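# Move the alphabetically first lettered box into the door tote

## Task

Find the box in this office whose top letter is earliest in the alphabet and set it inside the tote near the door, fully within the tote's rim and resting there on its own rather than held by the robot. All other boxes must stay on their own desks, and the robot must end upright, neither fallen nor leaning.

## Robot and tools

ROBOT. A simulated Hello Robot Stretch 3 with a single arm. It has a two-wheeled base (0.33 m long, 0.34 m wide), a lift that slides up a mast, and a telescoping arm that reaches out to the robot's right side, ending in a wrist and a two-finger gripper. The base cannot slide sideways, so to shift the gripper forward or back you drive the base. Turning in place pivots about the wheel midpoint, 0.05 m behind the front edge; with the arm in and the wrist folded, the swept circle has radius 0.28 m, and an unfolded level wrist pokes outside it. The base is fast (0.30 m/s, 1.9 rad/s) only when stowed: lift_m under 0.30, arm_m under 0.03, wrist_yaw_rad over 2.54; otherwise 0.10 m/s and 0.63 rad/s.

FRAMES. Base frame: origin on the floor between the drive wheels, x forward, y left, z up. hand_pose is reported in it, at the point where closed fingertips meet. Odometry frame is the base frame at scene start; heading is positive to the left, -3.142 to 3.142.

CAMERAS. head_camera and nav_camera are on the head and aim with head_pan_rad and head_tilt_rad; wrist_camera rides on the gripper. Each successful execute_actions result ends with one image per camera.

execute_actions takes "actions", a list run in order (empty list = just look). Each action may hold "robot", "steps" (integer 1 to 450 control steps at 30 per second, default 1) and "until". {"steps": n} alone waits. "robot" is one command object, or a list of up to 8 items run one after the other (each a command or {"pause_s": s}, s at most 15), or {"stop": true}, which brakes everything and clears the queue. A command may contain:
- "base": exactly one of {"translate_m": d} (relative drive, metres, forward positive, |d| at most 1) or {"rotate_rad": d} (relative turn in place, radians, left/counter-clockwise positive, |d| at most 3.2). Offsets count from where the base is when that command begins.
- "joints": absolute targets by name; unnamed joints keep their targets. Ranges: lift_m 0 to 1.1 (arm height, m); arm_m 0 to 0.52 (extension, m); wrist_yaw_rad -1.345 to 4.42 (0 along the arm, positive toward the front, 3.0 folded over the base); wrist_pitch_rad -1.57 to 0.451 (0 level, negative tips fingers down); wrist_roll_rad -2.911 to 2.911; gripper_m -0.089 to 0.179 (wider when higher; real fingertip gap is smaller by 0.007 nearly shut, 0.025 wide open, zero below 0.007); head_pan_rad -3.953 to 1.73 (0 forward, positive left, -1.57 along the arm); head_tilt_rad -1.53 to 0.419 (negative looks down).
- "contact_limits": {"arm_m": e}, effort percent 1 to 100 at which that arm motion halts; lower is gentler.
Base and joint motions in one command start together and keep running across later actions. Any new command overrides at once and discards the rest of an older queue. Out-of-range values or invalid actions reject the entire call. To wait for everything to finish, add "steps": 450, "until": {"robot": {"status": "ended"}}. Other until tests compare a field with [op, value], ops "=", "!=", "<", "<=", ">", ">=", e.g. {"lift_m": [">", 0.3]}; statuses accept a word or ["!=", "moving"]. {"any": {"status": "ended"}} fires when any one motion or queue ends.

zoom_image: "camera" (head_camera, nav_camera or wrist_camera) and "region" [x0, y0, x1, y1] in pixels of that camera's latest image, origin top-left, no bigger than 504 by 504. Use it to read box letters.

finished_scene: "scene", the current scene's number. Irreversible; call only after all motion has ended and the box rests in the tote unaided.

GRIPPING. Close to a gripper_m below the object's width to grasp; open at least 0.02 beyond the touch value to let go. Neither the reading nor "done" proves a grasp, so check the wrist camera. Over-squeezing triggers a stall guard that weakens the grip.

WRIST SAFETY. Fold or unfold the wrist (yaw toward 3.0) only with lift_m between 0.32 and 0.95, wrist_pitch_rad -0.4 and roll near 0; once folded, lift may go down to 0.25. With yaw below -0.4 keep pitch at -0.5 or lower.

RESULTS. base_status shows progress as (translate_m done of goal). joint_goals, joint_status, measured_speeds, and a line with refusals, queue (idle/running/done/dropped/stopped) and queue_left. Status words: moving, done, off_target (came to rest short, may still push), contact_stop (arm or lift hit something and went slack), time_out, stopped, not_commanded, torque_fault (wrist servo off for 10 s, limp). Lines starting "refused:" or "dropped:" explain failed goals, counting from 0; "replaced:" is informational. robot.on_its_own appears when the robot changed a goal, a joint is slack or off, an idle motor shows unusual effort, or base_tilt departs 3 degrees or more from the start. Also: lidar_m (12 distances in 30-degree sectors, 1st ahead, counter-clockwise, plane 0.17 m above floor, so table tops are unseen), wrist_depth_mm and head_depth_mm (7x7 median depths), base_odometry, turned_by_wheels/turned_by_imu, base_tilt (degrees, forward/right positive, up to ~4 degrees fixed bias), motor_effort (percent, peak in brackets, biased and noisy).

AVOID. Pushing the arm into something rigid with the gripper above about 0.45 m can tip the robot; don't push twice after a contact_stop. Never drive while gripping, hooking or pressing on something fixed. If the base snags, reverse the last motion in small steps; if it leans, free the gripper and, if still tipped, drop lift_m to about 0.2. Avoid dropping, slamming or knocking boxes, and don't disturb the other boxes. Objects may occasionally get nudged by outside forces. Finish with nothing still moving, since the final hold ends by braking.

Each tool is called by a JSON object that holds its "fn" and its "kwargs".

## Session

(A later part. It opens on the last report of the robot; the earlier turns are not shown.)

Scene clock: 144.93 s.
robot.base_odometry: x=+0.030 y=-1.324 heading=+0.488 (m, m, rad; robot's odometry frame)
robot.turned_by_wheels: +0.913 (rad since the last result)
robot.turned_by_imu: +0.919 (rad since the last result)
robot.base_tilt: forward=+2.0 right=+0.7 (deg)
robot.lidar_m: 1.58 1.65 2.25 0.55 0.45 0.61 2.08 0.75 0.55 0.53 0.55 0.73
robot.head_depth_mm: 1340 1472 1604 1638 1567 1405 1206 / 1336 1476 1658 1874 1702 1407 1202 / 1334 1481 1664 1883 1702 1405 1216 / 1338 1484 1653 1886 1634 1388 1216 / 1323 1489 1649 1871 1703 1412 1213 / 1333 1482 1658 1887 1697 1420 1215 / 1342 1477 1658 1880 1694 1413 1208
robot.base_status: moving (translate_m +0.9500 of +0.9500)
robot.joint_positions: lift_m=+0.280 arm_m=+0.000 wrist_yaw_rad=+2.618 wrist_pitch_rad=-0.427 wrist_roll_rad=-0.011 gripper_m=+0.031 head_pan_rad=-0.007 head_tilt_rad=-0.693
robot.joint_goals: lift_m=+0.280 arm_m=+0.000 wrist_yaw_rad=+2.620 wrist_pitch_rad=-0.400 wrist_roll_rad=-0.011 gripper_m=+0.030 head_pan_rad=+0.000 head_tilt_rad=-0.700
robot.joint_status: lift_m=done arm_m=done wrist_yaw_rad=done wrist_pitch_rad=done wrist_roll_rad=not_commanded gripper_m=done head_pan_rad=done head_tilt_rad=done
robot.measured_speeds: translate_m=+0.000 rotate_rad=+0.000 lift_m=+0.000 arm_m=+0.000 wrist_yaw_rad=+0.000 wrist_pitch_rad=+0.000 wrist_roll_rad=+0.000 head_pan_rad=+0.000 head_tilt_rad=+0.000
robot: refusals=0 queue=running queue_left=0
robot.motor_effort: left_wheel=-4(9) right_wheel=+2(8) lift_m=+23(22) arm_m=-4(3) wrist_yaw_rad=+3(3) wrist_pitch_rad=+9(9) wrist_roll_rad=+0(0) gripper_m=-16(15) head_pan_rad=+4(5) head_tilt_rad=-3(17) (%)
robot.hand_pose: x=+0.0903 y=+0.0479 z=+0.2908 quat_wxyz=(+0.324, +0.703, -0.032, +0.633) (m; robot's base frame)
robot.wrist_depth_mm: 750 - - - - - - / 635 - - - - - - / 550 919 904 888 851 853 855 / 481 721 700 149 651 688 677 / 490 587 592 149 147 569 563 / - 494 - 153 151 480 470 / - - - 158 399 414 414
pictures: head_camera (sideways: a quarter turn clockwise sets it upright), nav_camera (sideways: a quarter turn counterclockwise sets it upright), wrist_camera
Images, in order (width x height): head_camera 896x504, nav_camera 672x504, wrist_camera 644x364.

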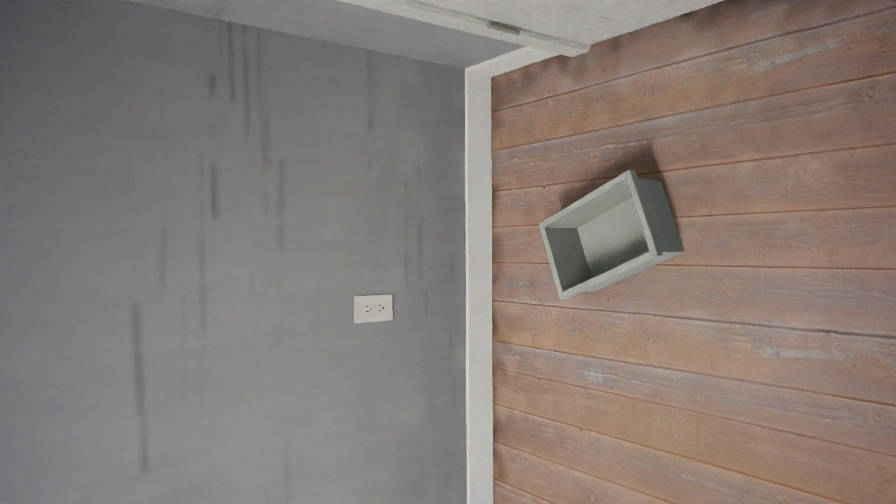

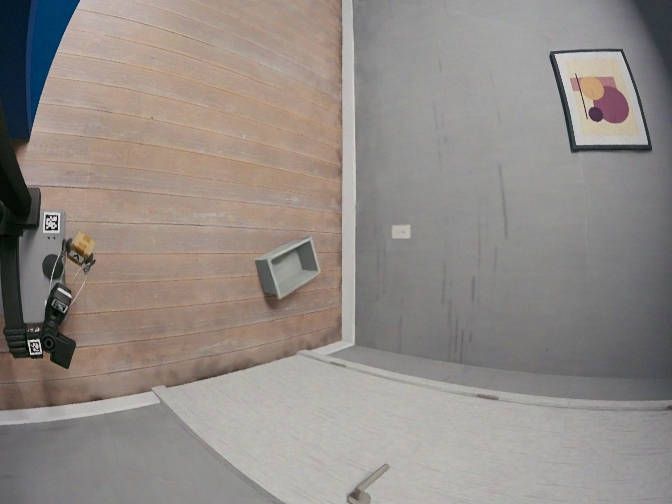

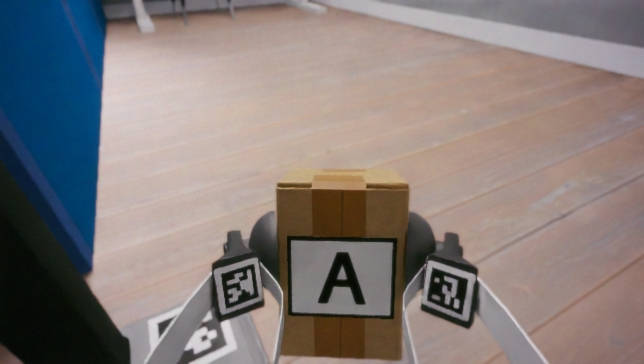

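Tote measured: about 0.29 × 0.20 m with a rim about 0.12 m high, centred roughly 0.94 m ahead. I'll drive up, turn so the tote is on my right, then unfold the wrist so it points down.

{"fn": "execute_actions", "kwargs": {"actions": [{"robot": [{"base": {"translate_m": 0.42}}, {"base": {"rotate_rad": 1.571}, "joints": {"head_pan_rad": -1.57, "head_tilt_rad": -1.0}}, {"joints": {"lift_m": 0.40}}, {"joints": {"wrist_yaw_rad": 0.0}}, {"joints": {"wrist_pitch_rad": -1.57, "arm_m": 0.30}}], "steps": 450, "until": {"robot": {"status": "ended"}}}]}}

Scene clock: 161.67 s.
robot.base_odometry: x=+0.401 y=-1.127 heading=+2.059 (m, m, rad; robot's odometry frame)
robot.turned_by_wheels: +1.571 (rad since the last result)
robot.turned_by_imu: +1.567 (rad since the last result)
robot.base_tilt: forward=+1.4 right=+1.0 (deg)
robot.lidar_m: 2.14 0.79 0.71 2.04 0.75 0.55 0.50 0.53 0.73 1.17 1.21 1.65
robot.head_depth_mm: 1063 1232 1494 1547 1367 1228 1104 / 1060 1237 1498 1579 1371 1231 1120 / 1064 1240 1494 1606 1301 1222 1123 / 1065 1249 1492 1576 1352 1212 1117 / 1069 1246 1499 1569 1390 1229 1106 / 1065 1240 1506 1570 1380 1232 1107 / 1072 1243 1502 1585 1371 1224 1109
robot.base_status: done (rotate_rad +1.5709 of +1.5710)
robot.joint_positions: lift_m=+0.400 arm_m=+0.300 wrist_yaw_rad=+0.001 wrist_pitch_rad=-1.556 wrist_roll_rad=-0.011 gripper_m=+0.031 head_pan_rad=-1.563 head_tilt_rad=-0.988
robot.joint_goals: lift_m=+0.400 arm_m=+0.300 wrist_yaw_rad=+0.000 wrist_pitch_rad=-1.570 wrist_roll_rad=-0.011 gripper_m=+0.030 head_pan_rad=-1.570 head_tilt_rad=-1.000
robot.joint_status: lift_m=done arm_m=done wrist_yaw_rad=done wrist_pitch_rad=done wrist_roll_rad=not_commanded gripper_m=done head_pan_rad=done head_tilt_rad=done
robot.measured_speeds: translate_m=+0.000 rotate_rad=+0.000 lift_m=+0.000 arm_m=+0.000 wrist_yaw_rad=+0.000 wrist_pitch_rad=+0.000 wrist_roll_rad=+0.000 head_pan_rad=+0.000 head_tilt_rad=+0.000
robot: refusals=0 queue=done queue_left=0
robot.motor_effort: left_wheel=-2(9) right_wheel=+2(10) lift_m=+35(34) arm_m=+5(7) wrist_yaw_rad=+0(6) wrist_pitch_rad=-2(5) wrist_roll_rad=+0(0) gripper_m=-15(15) head_pan_rad=-4(47) head_tilt_rad=-5(23) (%)
robot.hand_pose: x=-0.0216 y=-0.4242 z=+0.2818 quat_wxyz=(+0.507, +0.499, -0.500, -0.494) (m; robot's base frame)
robot.wrist_depth_mm: 415 418 410 398 399 391 391 / 429 424 419 405 412 408 402 / 441 438 434 423 425 416 412 / 456 448 440 149 428 426 420 / 470 462 455 149 147 442 433 / 481 477 - 153 152 447 453 / 498 493 482 158 314 474 452
pictures: head_camera (sideways: a quarter turn clockwise sets it upright), nav_camera (sideways: a quarter turn counterclockwise sets it upright), wrist_camera
Images, in order (width x height): head_camera 896x504, nav_camera 672x504, wrist_camera 644x364.

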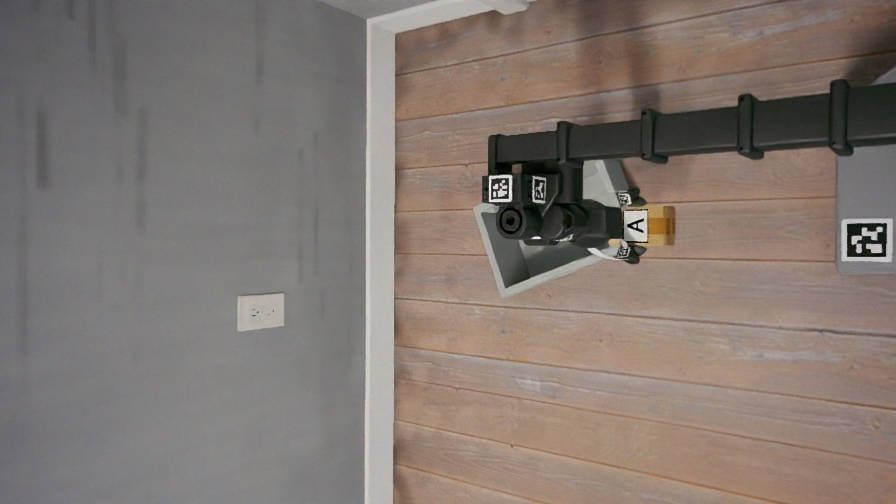

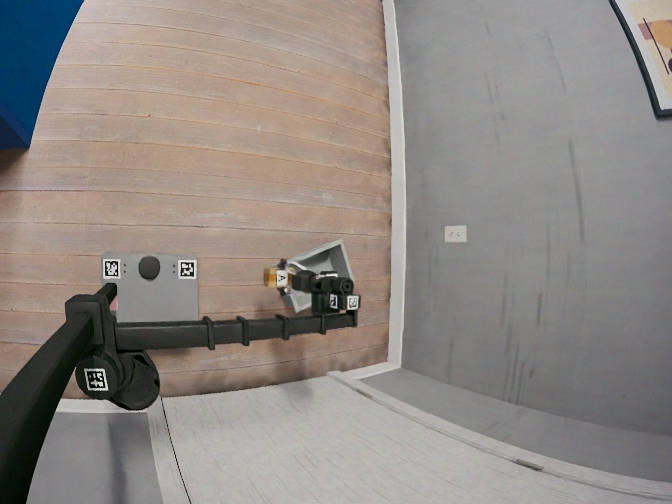

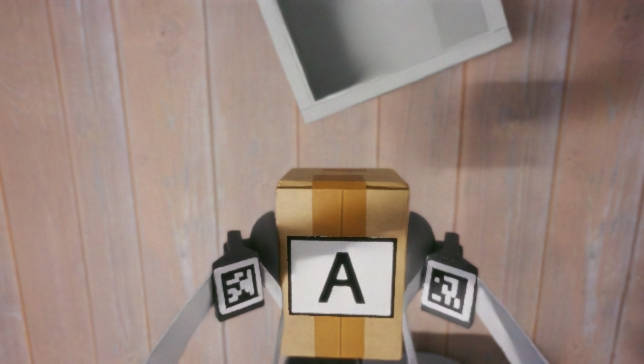

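The wrist now points down and the box is still held, but the tote looks further out than I estimated. I'll zoom in on the head camera to re-measure it against the gripper.

{"fn": "zoom_image", "kwargs": {"camera": "head_camera", "region": [440, 110, 700, 330]}}

Region (440, 110, 700, 330) of head_camera's 896x504 image, scaled by 1.938, with more detail than that image has; it fills the top 426 rows of this view, and the rest is white.

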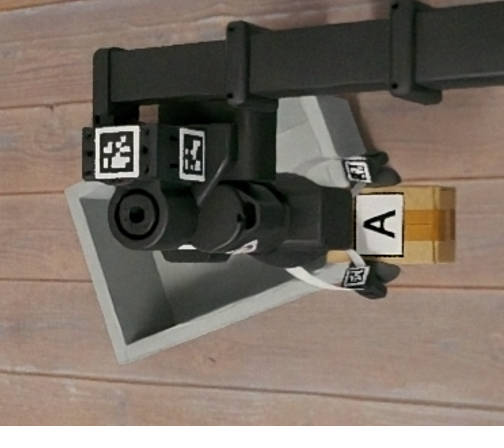

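Comparing the held box with the tote in the same image puts the tote centre near y ≈ −0.66 m, further out than my first estimate. The forward/back alignment is good to about 1 cm. I'll extend the arm and lower the lift part way, keeping the box above the rim.

{"fn": "execute_actions", "kwargs": {"actions": [{"robot": {"joints": {"arm_m": 0.49, "lift_m": 0.34}}, "steps": 300, "until": {"robot": {"status": "ended"}}}]}}

Scene clock: 168.33 s.
robot.base_odometry: x=+0.401 y=-1.127 heading=+2.059 (m, m, rad; robot's odometry frame)
robot.turned_by_wheels: +0.000 (rad since the last result)
robot.turned_by_imu: +0.001 (rad since the last result)
robot.base_tilt: forward=+1.4 right=+1.0 (deg)
robot.lidar_m: 2.15 0.79 0.71 2.04 0.75 0.55 0.50 0.53 0.73 1.16 1.21 1.66
robot.head_depth_mm: 1063 1231 1491 1536 1371 1214 1102 / 1061 1232 1487 1562 1377 1228 1132 / 1059 1232 1486 1609 1351 1227 1130 / 1062 1244 1488 1599 1336 1224 1121 / 1066 1244 1498 1561 1378 1233 1106 / 1071 1241 1494 1568 1384 1229 1106 / 1070 1249 1503 1582 1381 1227 1103
robot.base_status: done (rotate_rad +1.5709 of +1.5710)
robot.joint_positions: lift_m=+0.340 arm_m=+0.490 wrist_yaw_rad=+0.001 wrist_pitch_rad=-1.557 wrist_roll_rad=-0.011 gripper_m=+0.031 head_pan_rad=-1.563 head_tilt_rad=-0.988
robot.joint_goals: lift_m=+0.340 arm_m=+0.490 wrist_yaw_rad=+0.000 wrist_pitch_rad=-1.570 wrist_roll_rad=-0.011 gripper_m=+0.030 head_pan_rad=-1.570 head_tilt_rad=-1.000
robot.joint_status: lift_m=done arm_m=done wrist_yaw_rad=done wrist_pitch_rad=done wrist_roll_rad=not_commanded gripper_m=done head_pan_rad=done head_tilt_rad=done
robot.measured_speeds: translate_m=+0.000 rotate_rad=+0.000 lift_m=+0.000 arm_m=+0.000 wrist_yaw_rad=+0.000 wrist_pitch_rad=+0.000 wrist_roll_rad=+0.000 head_pan_rad=+0.000 head_tilt_rad=+0.000
robot: refusals=0 queue=done queue_left=0
robot.motor_effort: left_wheel=-2(2) right_wheel=+2(2) lift_m=+23(36) arm_m=+4(7) wrist_yaw_rad=-1(1) wrist_pitch_rad=-2(2) wrist_roll_rad=+0(0) gripper_m=-15(16) head_pan_rad=-4(4) head_tilt_rad=-5(5) (%)
robot.hand_pose: x=-0.0216 y=-0.6139 z=+0.2224 quat_wxyz=(+0.506, +0.499, -0.500, -0.494) (m; robot's base frame)
robot.wrist_depth_mm: 362 353 287 346 289 338 337 / 372 363 334 356 326 351 347 / 385 377 338 363 359 361 358 / 396 391 380 148 358 364 363 / 409 405 394 149 148 303 377 / 418 410 - 153 152 393 385 / 434 428 423 159 407 405 398
pictures: head_camera (sideways: a quarter turn clockwise sets it upright), nav_camera (sideways: a quarter turn counterclockwise sets it upright), wrist_camera
Images, in order (width x height): head_camera 896x504, nav_camera 672x504, wrist_camera 644x364.

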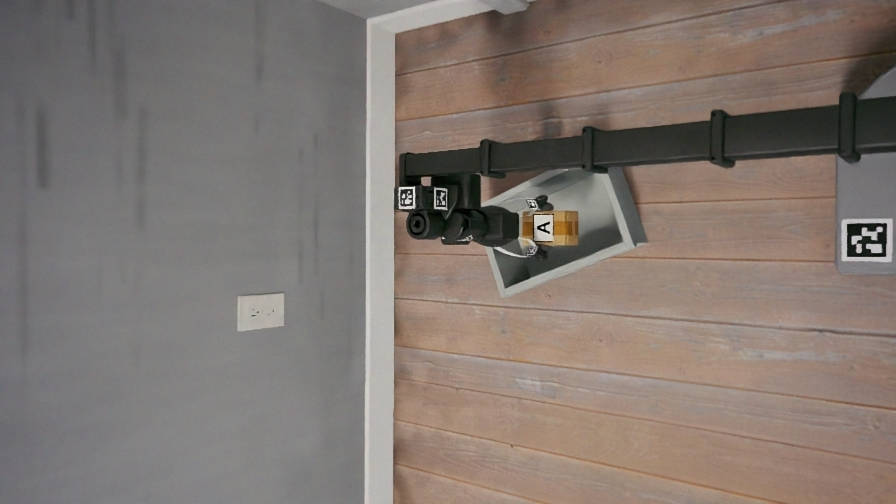

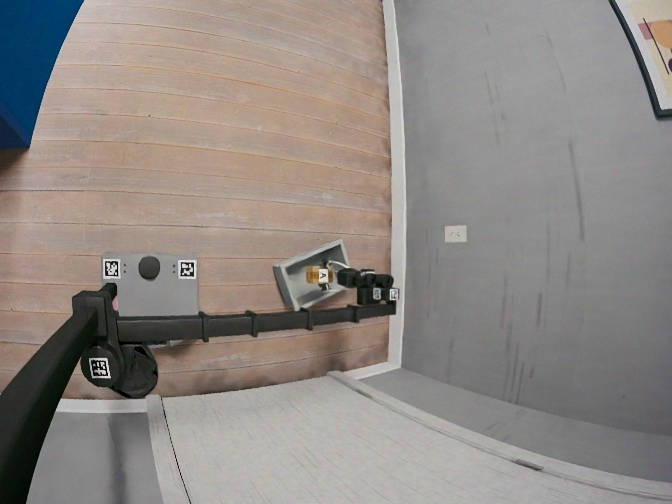

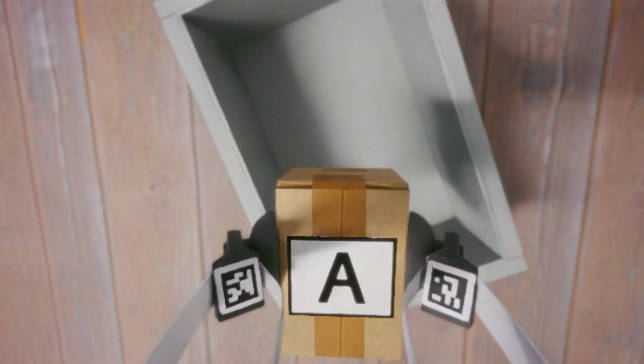

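The box is now over the tote. I'll zoom in on the head view to check how well it is centred before lowering.

{"fn": "zoom_image", "kwargs": {"camera": "head_camera", "region": [440, 130, 680, 320]}}

Region (440, 130, 680, 320) of head_camera's 896x504 image, scaled by 2.100, with more detail than that image has; it fills the top 399 rows of this view, and the rest is white.

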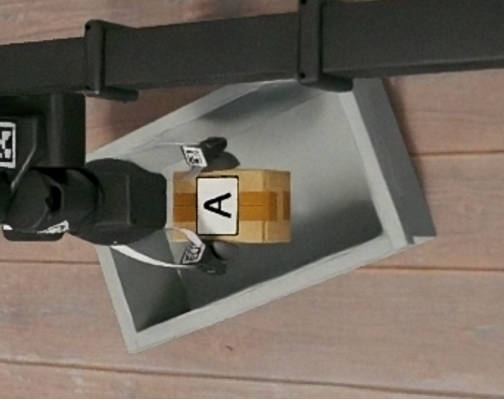

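Both cameras show the box about 2 cm too far forward of the tote's centre line. I'll back the base up slightly, extend the arm fully, then lower the box part way into the tote.

{"fn": "execute_actions", "kwargs": {"actions": [{"robot": [{"base": {"translate_m": -0.022}, "joints": {"arm_m": 0.52}}, {"joints": {"lift_m": 0.20}}], "steps": 300, "until": {"robot": {"status": "ended"}}}]}}

Scene clock: 173.70 s.
robot.base_odometry: x=+0.412 y=-1.146 heading=+2.059 (m, m, rad; robot's odometry frame)
robot.turned_by_wheels: +0.000 (rad since the last result)
robot.turned_by_imu: +0.001 (rad since the last result)
robot.base_tilt: forward=+1.3 right=+1.0 (deg)
robot.lidar_m: 2.15 0.79 0.72 1.95 0.72 0.53 0.48 0.51 0.70 1.17 1.21 1.66
robot.head_depth_mm: 1059 1236 1459 1507 1379 1219 1114 / 1061 1240 1495 1577 1379 1223 1118 / 1061 1240 1489 1630 1345 1227 1131 / 1066 1244 1486 1606 1314 1225 1124 / 1067 1250 1494 1571 1375 1230 1105 / 1060 1247 1486 1573 1375 1224 1112 / 1074 1255 1510 1574 1373 1227 1110
robot.base_status: done (translate_m -0.0220 of -0.0220)
robot.joint_positions: lift_m=+0.200 arm_m=+0.519 wrist_yaw_rad=+0.001 wrist_pitch_rad=-1.557 wrist_roll_rad=-0.011 gripper_m=+0.031 head_pan_rad=-1.563 head_tilt_rad=-0.988
robot.joint_goals: lift_m=+0.200 arm_m=+0.520 wrist_yaw_rad=+0.000 wrist_pitch_rad=-1.570 wrist_roll_rad=-0.011 gripper_m=+0.030 head_pan_rad=-1.570 head_tilt_rad=-1.000
robot.joint_status: lift_m=done arm_m=done wrist_yaw_rad=done wrist_pitch_rad=done wrist_roll_rad=not_commanded gripper_m=done head_pan_rad=done head_tilt_rad=done
robot.measured_speeds: translate_m=+0.000 rotate_rad=+0.000 lift_m=+0.000 arm_m=+0.000 wrist_yaw_rad=+0.000 wrist_pitch_rad=+0.000 wrist_roll_rad=+0.000 head_pan_rad=+0.000 head_tilt_rad=+0.000
robot: refusals=0 queue=done queue_left=0
robot.motor_effort: left_wheel=-2(6) right_wheel=+2(4) lift_m=+23(22) arm_m=+5(8) wrist_yaw_rad=+0(0) wrist_pitch_rad=-2(2) wrist_roll_rad=+0(0) gripper_m=-16(16) head_pan_rad=-5(5) head_tilt_rad=-5(5) (%)
robot.hand_pose: x=-0.0216 y=-0.6429 z=+0.0824 quat_wxyz=(+0.506, +0.499, -0.500, -0.494) (m; robot's base frame)
robot.wrist_depth_mm: 161 198 222 221 174 109 215 / 155 216 229 224 209 113 220 / 145 194 233 234 227 119 225 / 135 178 240 149 230 135 228 / 131 164 234 149 148 156 235 / 266 150 - 153 152 165 125 / 276 138 213 159 216 201 129
pictures: head_camera (sideways: a quarter turn clockwise sets it upright), nav_camera (sideways: a quarter turn counterclockwise sets it upright), wrist_camera
Images, in order (width x height): head_camera 896x504, nav_camera 672x504, wrist_camera 644x364.

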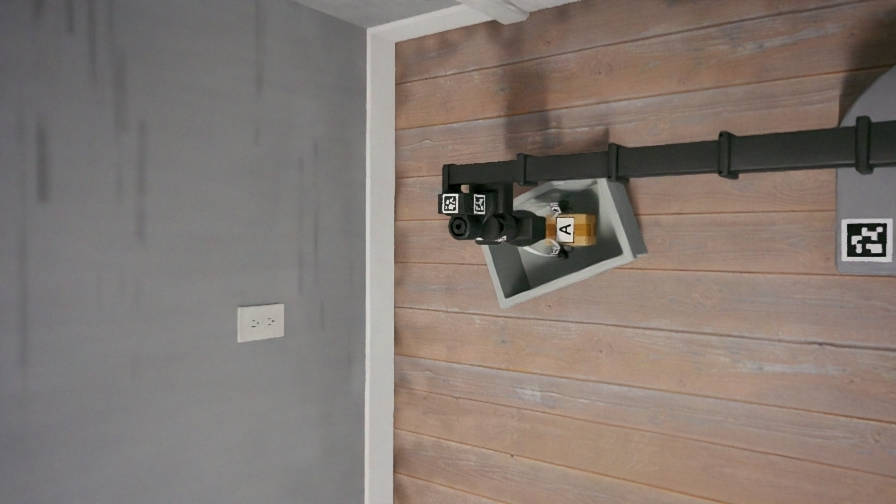

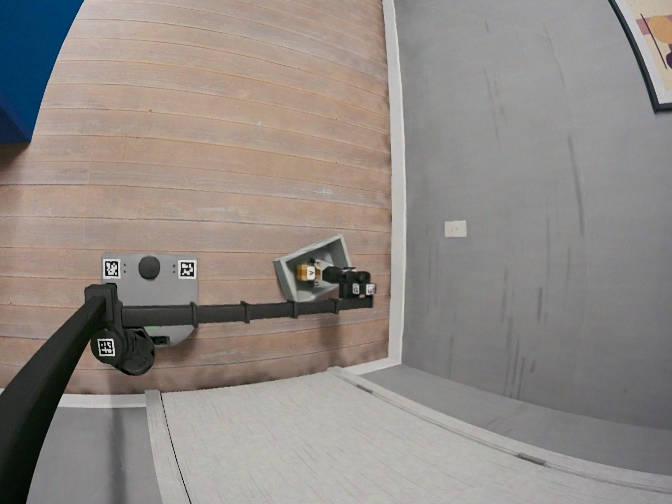

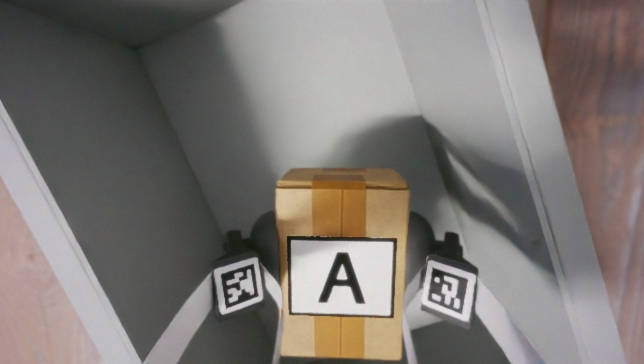

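The box is inside the tote, and wrist depth puts its bottom about 4 cm above the tote floor. I'll zoom in on the head view to check the fingers have room to open.

{"fn": "zoom_image", "kwargs": {"camera": "head_camera", "region": [460, 150, 680, 320]}}

Region (460, 150, 680, 320) of head_camera's 896x504 image, scaled by 2.291, with more detail than that image has; it fills the top 389 rows of this view, and the rest is white.

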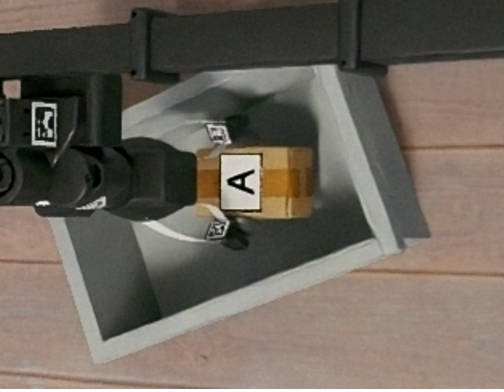

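The box is well centred with clearance on both sides. I'll lower it to within a few millimetres of the tote floor and open the gripper.

{"fn": "execute_actions", "kwargs": {"actions": [{"robot": [{"joints": {"lift_m": 0.166}}, {"joints": {"gripper_m": 0.11}}], "steps": 200, "until": {"robot": {"status": "ended"}}}]}}

Scene clock: 176.97 s.
robot.base_odometry: x=+0.412 y=-1.146 heading=+2.059 (m, m, rad; robot's odometry frame)
robot.turned_by_wheels: +0.000 (rad since the last result)
robot.turned_by_imu: +0.001 (rad since the last result)
robot.base_tilt: forward=+1.4 right=+1.0 (deg)
robot.lidar_m: 2.15 0.80 0.72 1.96 0.72 0.53 0.48 0.51 0.70 1.17 1.21 1.66
robot.head_depth_mm: 1065 1241 1467 1501 1382 1225 1102 / 1056 1245 1503 1559 1374 1226 1120 / 1061 1249 1490 1595 1353 1224 1128 / 1071 1242 1493 1605 1324 1225 1122 / 1074 1258 1500 1566 1389 1225 1108 / 1068 1244 1500 1575 1377 1229 1100 / 1075 1240 1497 1579 1380 1239 1107
robot.base_status: done (translate_m -0.0220 of -0.0220)
robot.joint_positions: lift_m=+0.166 arm_m=+0.519 wrist_yaw_rad=+0.001 wrist_pitch_rad=-1.557 wrist_roll_rad=-0.011 gripper_m=+0.110 head_pan_rad=-1.563 head_tilt_rad=-0.988
robot.joint_goals: lift_m=+0.166 arm_m=+0.520 wrist_yaw_rad=+0.000 wrist_pitch_rad=-1.570 wrist_roll_rad=-0.011 gripper_m=+0.110 head_pan_rad=-1.570 head_tilt_rad=-1.000
robot.joint_status: lift_m=done arm_m=done wrist_yaw_rad=done wrist_pitch_rad=done wrist_roll_rad=not_commanded gripper_m=done head_pan_rad=done head_tilt_rad=done
robot.measured_speeds: translate_m=+0.000 rotate_rad=+0.000 lift_m=+0.000 arm_m=+0.000 wrist_yaw_rad=+0.000 wrist_pitch_rad=+0.000 wrist_roll_rad=+0.000 head_pan_rad=+0.000 head_tilt_rad=+0.000
robot: refusals=0 queue=done queue_left=0
robot.motor_effort: left_wheel=-1(1) right_wheel=+2(2) lift_m=+22(29) arm_m=+5(5) wrist_yaw_rad=+0(0) wrist_pitch_rad=-2(1) wrist_roll_rad=+0(0) gripper_m=+1(80) head_pan_rad=-3(4) head_tilt_rad=-5(5) (%)
robot.hand_pose: x=-0.0216 y=-0.6429 z=+0.0484 quat_wxyz=(+0.506, +0.499, -0.500, -0.494) (m; robot's base frame)
robot.wrist_depth_mm: 161 191 190 188 175 96 77 / 155 197 195 193 189 107 79 / 145 194 201 199 195 119 81 / 135 177 208 156 200 135 84 / 129 161 212 159 205 141 91 / 121 141 218 162 213 140 100 / 114 146 213 169 220 206 103
pictures: head_camera (sideways: a quarter turn clockwise sets it upright), nav_camera (sideways: a quarter turn counterclockwise sets it upright), wrist_camera
Images, in order (width x height): head_camera 896x504, nav_camera 672x504, wrist_camera 644x364.

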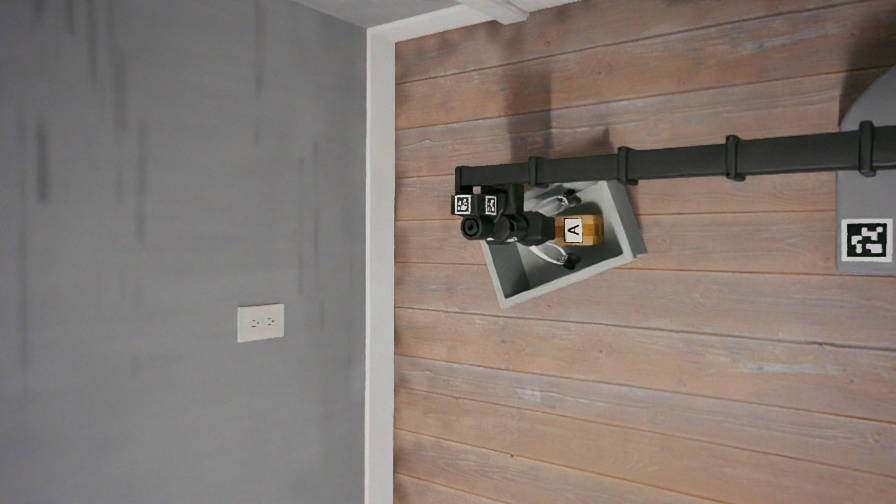

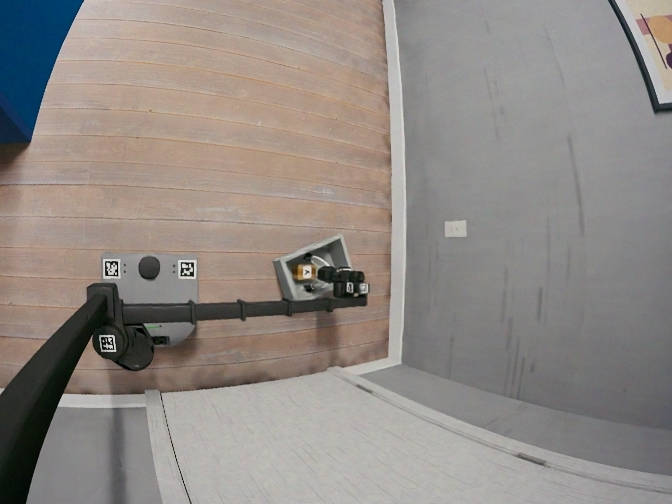

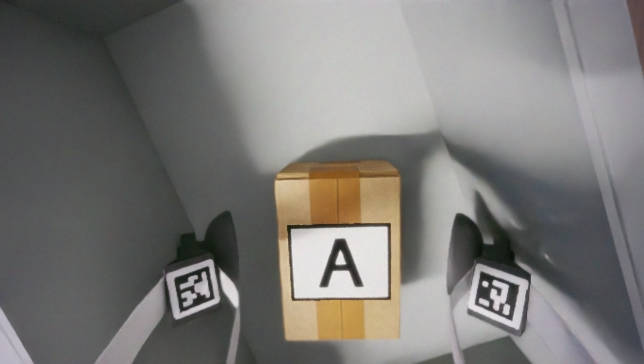

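The box is released and resting on the tote floor, with both fingers clear of it. I'll raise the lift to take the gripper out of the tote.

{"fn": "execute_actions", "kwargs": {"actions": [{"robot": {"joints": {"lift_m": 0.42}}, "steps": 200, "until": {"robot": {"status": "ended"}}}]}}

Scene clock: 180.20 s.
robot.base_odometry: x=+0.412 y=-1.146 heading=+2.059 (m, m, rad; robot's odometry frame)
robot.turned_by_wheels: +0.000 (rad since the last result)
robot.turned_by_imu: +0.001 (rad since the last result)
robot.base_tilt: forward=+1.3 right=+1.1 (deg)
robot.lidar_m: 2.15 0.79 0.72 1.97 0.72 0.53 0.48 0.51 0.70 1.17 1.21 1.66
robot.head_depth_mm: 1058 1241 1456 1524 1369 1220 1108 / 1065 1245 1483 1571 1374 1222 - / 1064 1233 1451 1515 1343 1227 1130 / 1060 1243 1492 1575 1340 1224 1125 / 1071 1243 1502 1574 1381 1219 1104 / 1068 1254 1510 1582 1378 1223 1107 / 1065 1245 1507 1567 1384 1234 1109
robot.base_status: done (translate_m -0.0220 of -0.0220)
robot.joint_positions: lift_m=+0.420 arm_m=+0.519 wrist_yaw_rad=+0.001 wrist_pitch_rad=-1.557 wrist_roll_rad=-0.011 gripper_m=+0.110 head_pan_rad=-1.563 head_tilt_rad=-0.988
robot.joint_goals: lift_m=+0.420 arm_m=+0.520 wrist_yaw_rad=+0.000 wrist_pitch_rad=-1.570 wrist_roll_rad=-0.011 gripper_m=+0.110 head_pan_rad=-1.570 head_tilt_rad=-1.000
robot.joint_status: lift_m=done arm_m=done wrist_yaw_rad=done wrist_pitch_rad=done wrist_roll_rad=not_commanded gripper_m=done head_pan_rad=done head_tilt_rad=done
robot.measured_speeds: translate_m=+0.000 rotate_rad=+0.000 lift_m=+0.000 arm_m=+0.000 wrist_yaw_rad=+0.000 wrist_pitch_rad=+0.000 wrist_roll_rad=+0.000 head_pan_rad=+0.000 head_tilt_rad=+0.000
robot: refusals=0 queue=done queue_left=0
robot.motor_effort: left_wheel=-1(1) right_wheel=+2(2) lift_m=+33(38) arm_m=+5(5) wrist_yaw_rad=+0(0) wrist_pitch_rad=-1(2) wrist_roll_rad=+0(0) gripper_m=+0(0) head_pan_rad=-3(4) head_tilt_rad=-4(5) (%)
robot.hand_pose: x=-0.0216 y=-0.6428 z=+0.3019 quat_wxyz=(+0.506, +0.499, -0.500, -0.494) (m; robot's base frame)
robot.wrist_depth_mm: 438 432 424 338 417 415 407 / 450 441 372 435 423 422 420 / 460 451 442 443 437 434 432 / 479 473 460 410 448 445 439 / 495 481 478 473 408 457 450 / 509 493 483 375 473 468 471 / 530 517 504 501 495 486 482
pictures: head_camera (sideways: a quarter turn clockwise sets it upright), nav_camera (sideways: a quarter turn counterclockwise sets it upright), wrist_camera
Images, in order (width x height): head_camera 896x504, nav_camera 672x504, wrist_camera 644x364.

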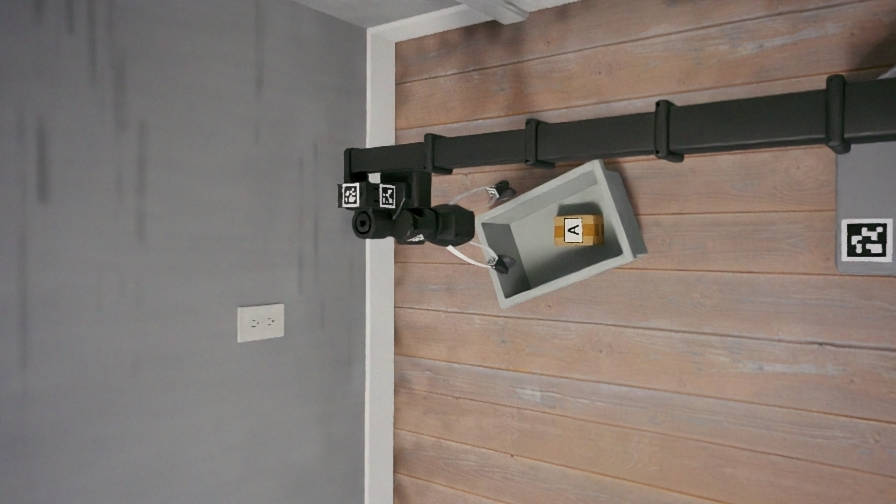

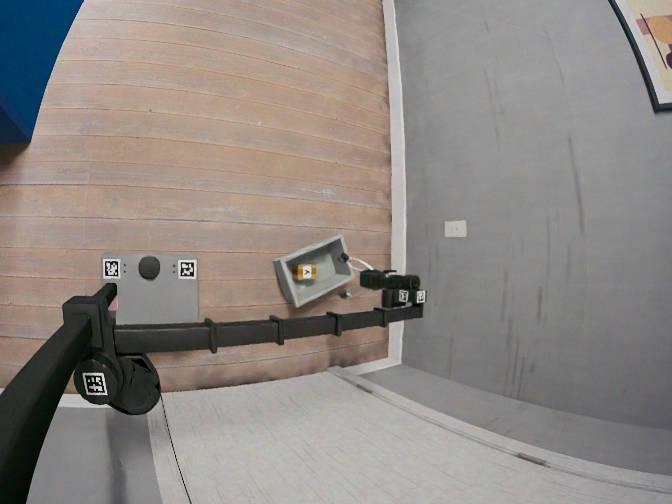

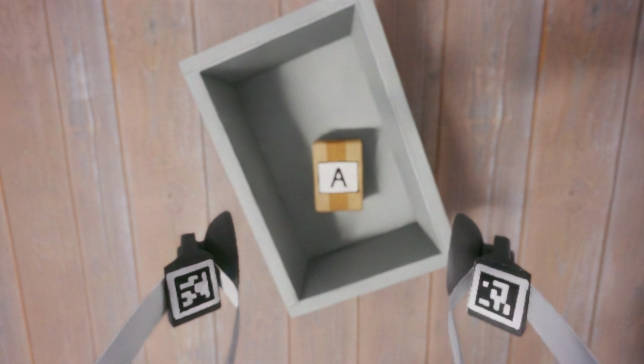

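Box "A" is in the tote. Before ending the scene, I'll turn the head to check the other boxes are still on their desks.

{"fn": "execute_actions", "kwargs": {"actions": [{"robot": {"joints": {"head_pan_rad": 0.6, "head_tilt_rad": -0.2}}, "steps": 120, "until": {"robot": {"status": "ended"}}}]}}

Scene clock: 182.00 s.
robot.base_odometry: x=+0.412 y=-1.146 heading=+2.059 (m, m, rad; robot's odometry frame)
robot.turned_by_wheels: +0.000 (rad since the last result)
robot.turned_by_imu: +0.000 (rad since the last result)
robot.base_tilt: forward=+1.4 right=+1.0 (deg)
robot.lidar_m: 2.15 0.79 0.72 1.96 0.72 0.53 0.48 0.51 0.70 1.17 1.21 1.66
robot.head_depth_mm: 2381 1622 1712 1818 1921 2053 1816 / 1238 1288 1336 1399 1465 1528 1603 / 1026 1066 1094 1136 1181 1226 1269 / 875 904 930 955 983 1016 1044 / 768 787 806 825 847 873 892 / 682 698 710 728 745 761 781 / 615 627 646 666 688 708 730
robot.base_status: done (translate_m -0.0220 of -0.0220)
robot.joint_positions: lift_m=+0.420 arm_m=+0.519 wrist_yaw_rad=+0.001 wrist_pitch_rad=-1.557 wrist_roll_rad=-0.011 gripper_m=+0.110 head_pan_rad=+0.593 head_tilt_rad=-0.211
robot.joint_goals: lift_m=+0.420 arm_m=+0.520 wrist_yaw_rad=+0.000 wrist_pitch_rad=-1.570 wrist_roll_rad=-0.011 gripper_m=+0.110 head_pan_rad=+0.600 head_tilt_rad=-0.200
robot.joint_status: lift_m=done arm_m=done wrist_yaw_rad=done wrist_pitch_rad=done wrist_roll_rad=not_commanded gripper_m=done head_pan_rad=done head_tilt_rad=done
robot.measured_speeds: translate_m=+0.000 rotate_rad=+0.000 lift_m=+0.000 arm_m=+0.000 wrist_yaw_rad=+0.000 wrist_pitch_rad=+0.000 wrist_roll_rad=+0.000 head_pan_rad=+0.000 head_tilt_rad=+0.000
robot: refusals=0 queue=done queue_left=0
robot.motor_effort: left_wheel=-1(1) right_wheel=+2(2) lift_m=+34(34) arm_m=+5(5) wrist_yaw_rad=+0(0) wrist_pitch_rad=-2(1) wrist_roll_rad=+0(0) gripper_m=-1(0) head_pan_rad=+4(50) head_tilt_rad=+4(33) (%)
robot.hand_pose: x=-0.0216 y=-0.6428 z=+0.3019 quat_wxyz=(+0.506, +0.499, -0.500, -0.494) (m; robot's base frame)
robot.wrist_depth_mm: 436 433 428 336 417 411 410 / 454 445 373 432 422 424 417 / 462 461 442 444 438 436 432 / 484 470 460 411 447 458 443 / 494 482 474 461 407 456 461 / 499 502 492 377 472 464 470 / 519 521 506 500 495 490 478
pictures: head_camera (sideways: a quarter turn clockwise sets it upright), nav_camera (sideways: a quarter turn counterclockwise sets it upright), wrist_camera
Images, in order (width x height): head_camera 896x504, nav_camera 672x504, wrist_camera 644x364.

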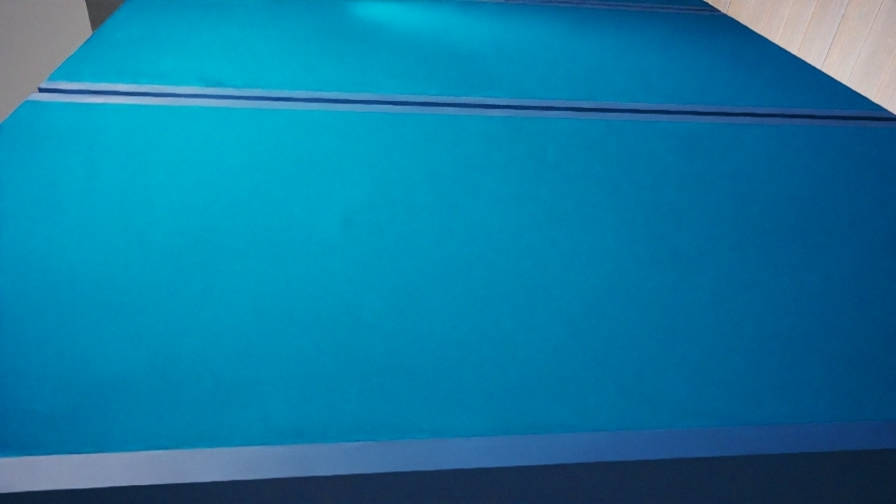

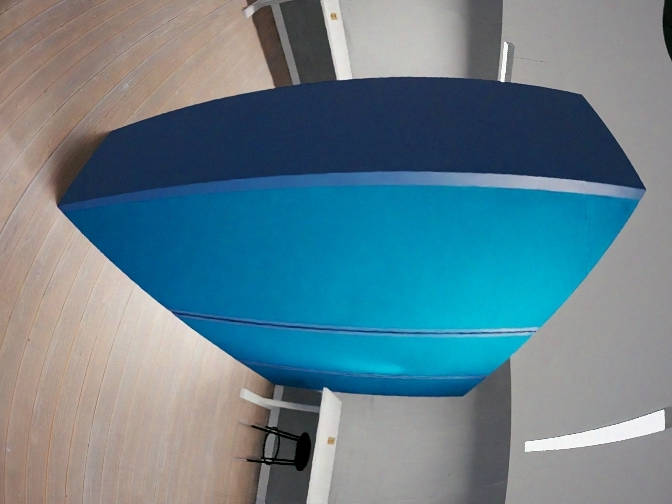

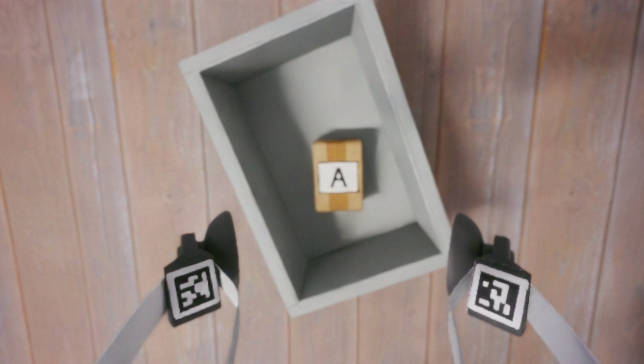

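The head is pointing at the shelf, but the nav camera shows desk edges with boxes at the top and bottom of its view. I'll zoom in on the box at the top first.

{"fn": "zoom_image", "kwargs": {"camera": "nav_camera", "region": [290, 0, 390, 90]}}

Region (290, 0, 390, 90) of nav_camera's 672x504 image, scaled by 5.040, with more detail than that image has; it fills the top 454 rows of this view, and the rest is white.

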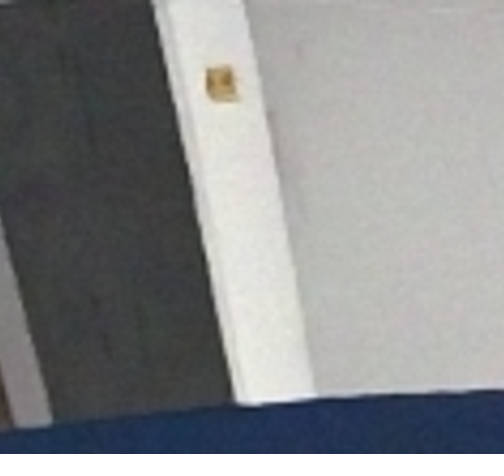

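That box is sitting on its desk. Next I'll zoom in on the box at the bottom of the nav camera view.

{"fn": "zoom_image", "kwargs": {"camera": "nav_camera", "region": [280, 400, 380, 490]}}

Region (280, 400, 380, 490) of nav_camera's 672x504 image, scaled by 5.040, with more detail than that image has; it fills the top 454 rows of this view, and the rest is white.

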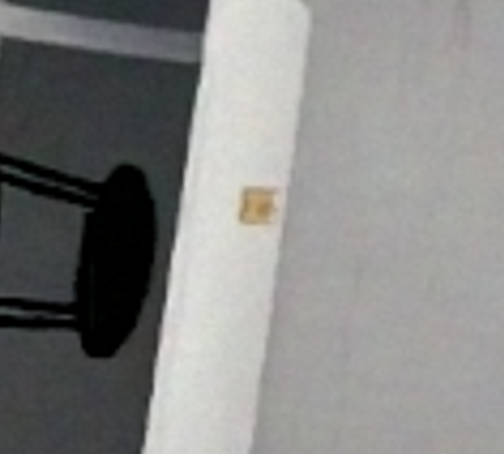

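That box is on its desk too. I'll pan the head forward to check the remaining desk boxes.

{"fn": "execute_actions", "kwargs": {"actions": [{"robot": {"joints": {"head_pan_rad": -0.3, "head_tilt_rad": -0.25}}, "steps": 120, "until": {"robot": {"status": "ended"}}}]}}

Scene clock: 183.63 s.
robot.base_odometry: x=+0.412 y=-1.146 heading=+2.059 (m, m, rad; robot's odometry frame)
robot.turned_by_wheels: +0.000 (rad since the last result)
robot.turned_by_imu: +0.000 (rad since the last result)
robot.base_tilt: forward=+1.4 right=+1.0 (deg)
robot.lidar_m: 2.15 0.79 0.72 1.96 0.72 0.53 0.48 0.51 0.70 1.17 1.21 1.66
robot.head_depth_mm: 1863 1879 1916 1953 2004 2021 1730 / 2236 2274 2305 2362 2406 2252 1710 / 2685 2839 2909 2968 2977 2285 1729 / 2910 3102 3170 3309 3163 2256 1719 / 2937 3049 3105 3167 3250 2267 1713 / 2815 2915 3023 3061 2967 2309 1726 / 2761 2841 2952 3020 3021 2272 1728
robot.base_status: done (translate_m -0.0220 of -0.0220)
robot.joint_positions: lift_m=+0.420 arm_m=+0.519 wrist_yaw_rad=+0.001 wrist_pitch_rad=-1.557 wrist_roll_rad=-0.011 gripper_m=+0.110 head_pan_rad=-0.293 head_tilt_rad=-0.247
robot.joint_goals: lift_m=+0.420 arm_m=+0.520 wrist_yaw_rad=+0.000 wrist_pitch_rad=-1.570 wrist_roll_rad=-0.011 gripper_m=+0.110 head_pan_rad=-0.300 head_tilt_rad=-0.250
robot.joint_status: lift_m=done arm_m=done wrist_yaw_rad=done wrist_pitch_rad=done wrist_roll_rad=not_commanded gripper_m=done head_pan_rad=done head_tilt_rad=done
robot.measured_speeds: translate_m=+0.000 rotate_rad=+0.000 lift_m=+0.000 arm_m=+0.000 wrist_yaw_rad=+0.000 wrist_pitch_rad=+0.000 wrist_roll_rad=+0.000 head_pan_rad=+0.000 head_tilt_rad=+0.000
robot: refusals=0 queue=done queue_left=0
robot.motor_effort: left_wheel=-1(2) right_wheel=+2(2) lift_m=+34(34) arm_m=+5(5) wrist_yaw_rad=+0(1) wrist_pitch_rad=-1(1) wrist_roll_rad=+0(0) gripper_m=+0(0) head_pan_rad=-3(49) head_tilt_rad=-1(7) (%)
robot.hand_pose: x=-0.0216 y=-0.6428 z=+0.3019 quat_wxyz=(+0.506, +0.499, -0.500, -0.494) (m; robot's base frame)
robot.wrist_depth_mm: 443 428 428 336 418 411 406 / 452 447 370 433 424 425 417 / 459 459 444 444 431 437 429 / 477 467 465 410 447 448 437 / 489 485 471 465 408 461 448 / 504 495 495 383 477 468 469 / 522 516 504 503 499 486 477
pictures: head_camera (sideways: a quarter turn clockwise sets it upright), nav_camera (sideways: a quarter turn counterclockwise sets it upright), wrist_camera
Images, in order (width x height): head_camera 896x504, nav_camera 672x504, wrist_camera 644x364.

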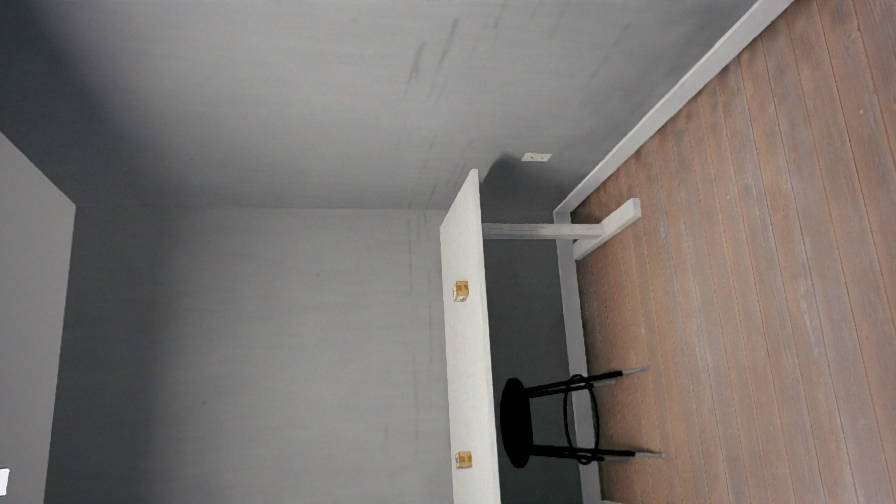

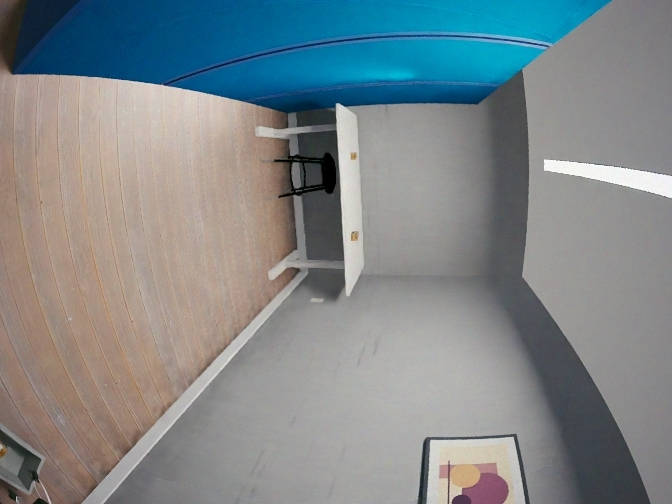

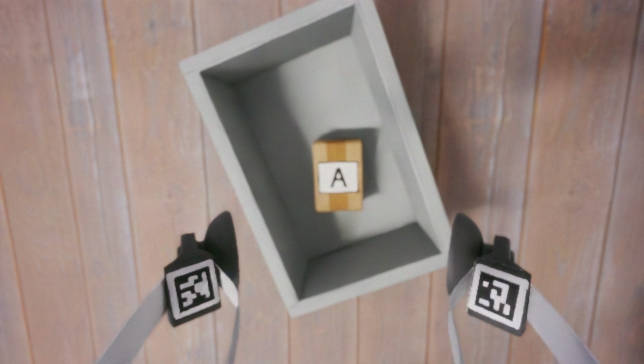

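Both boxes on this desk are in place, and box "A" is sitting in the middle of the tote. The robot is upright and not touching anything, so I'm ending scene 1.

{"fn": "finished_scene", "kwargs": {"scene": 1}}

The scene is finished: the task was done.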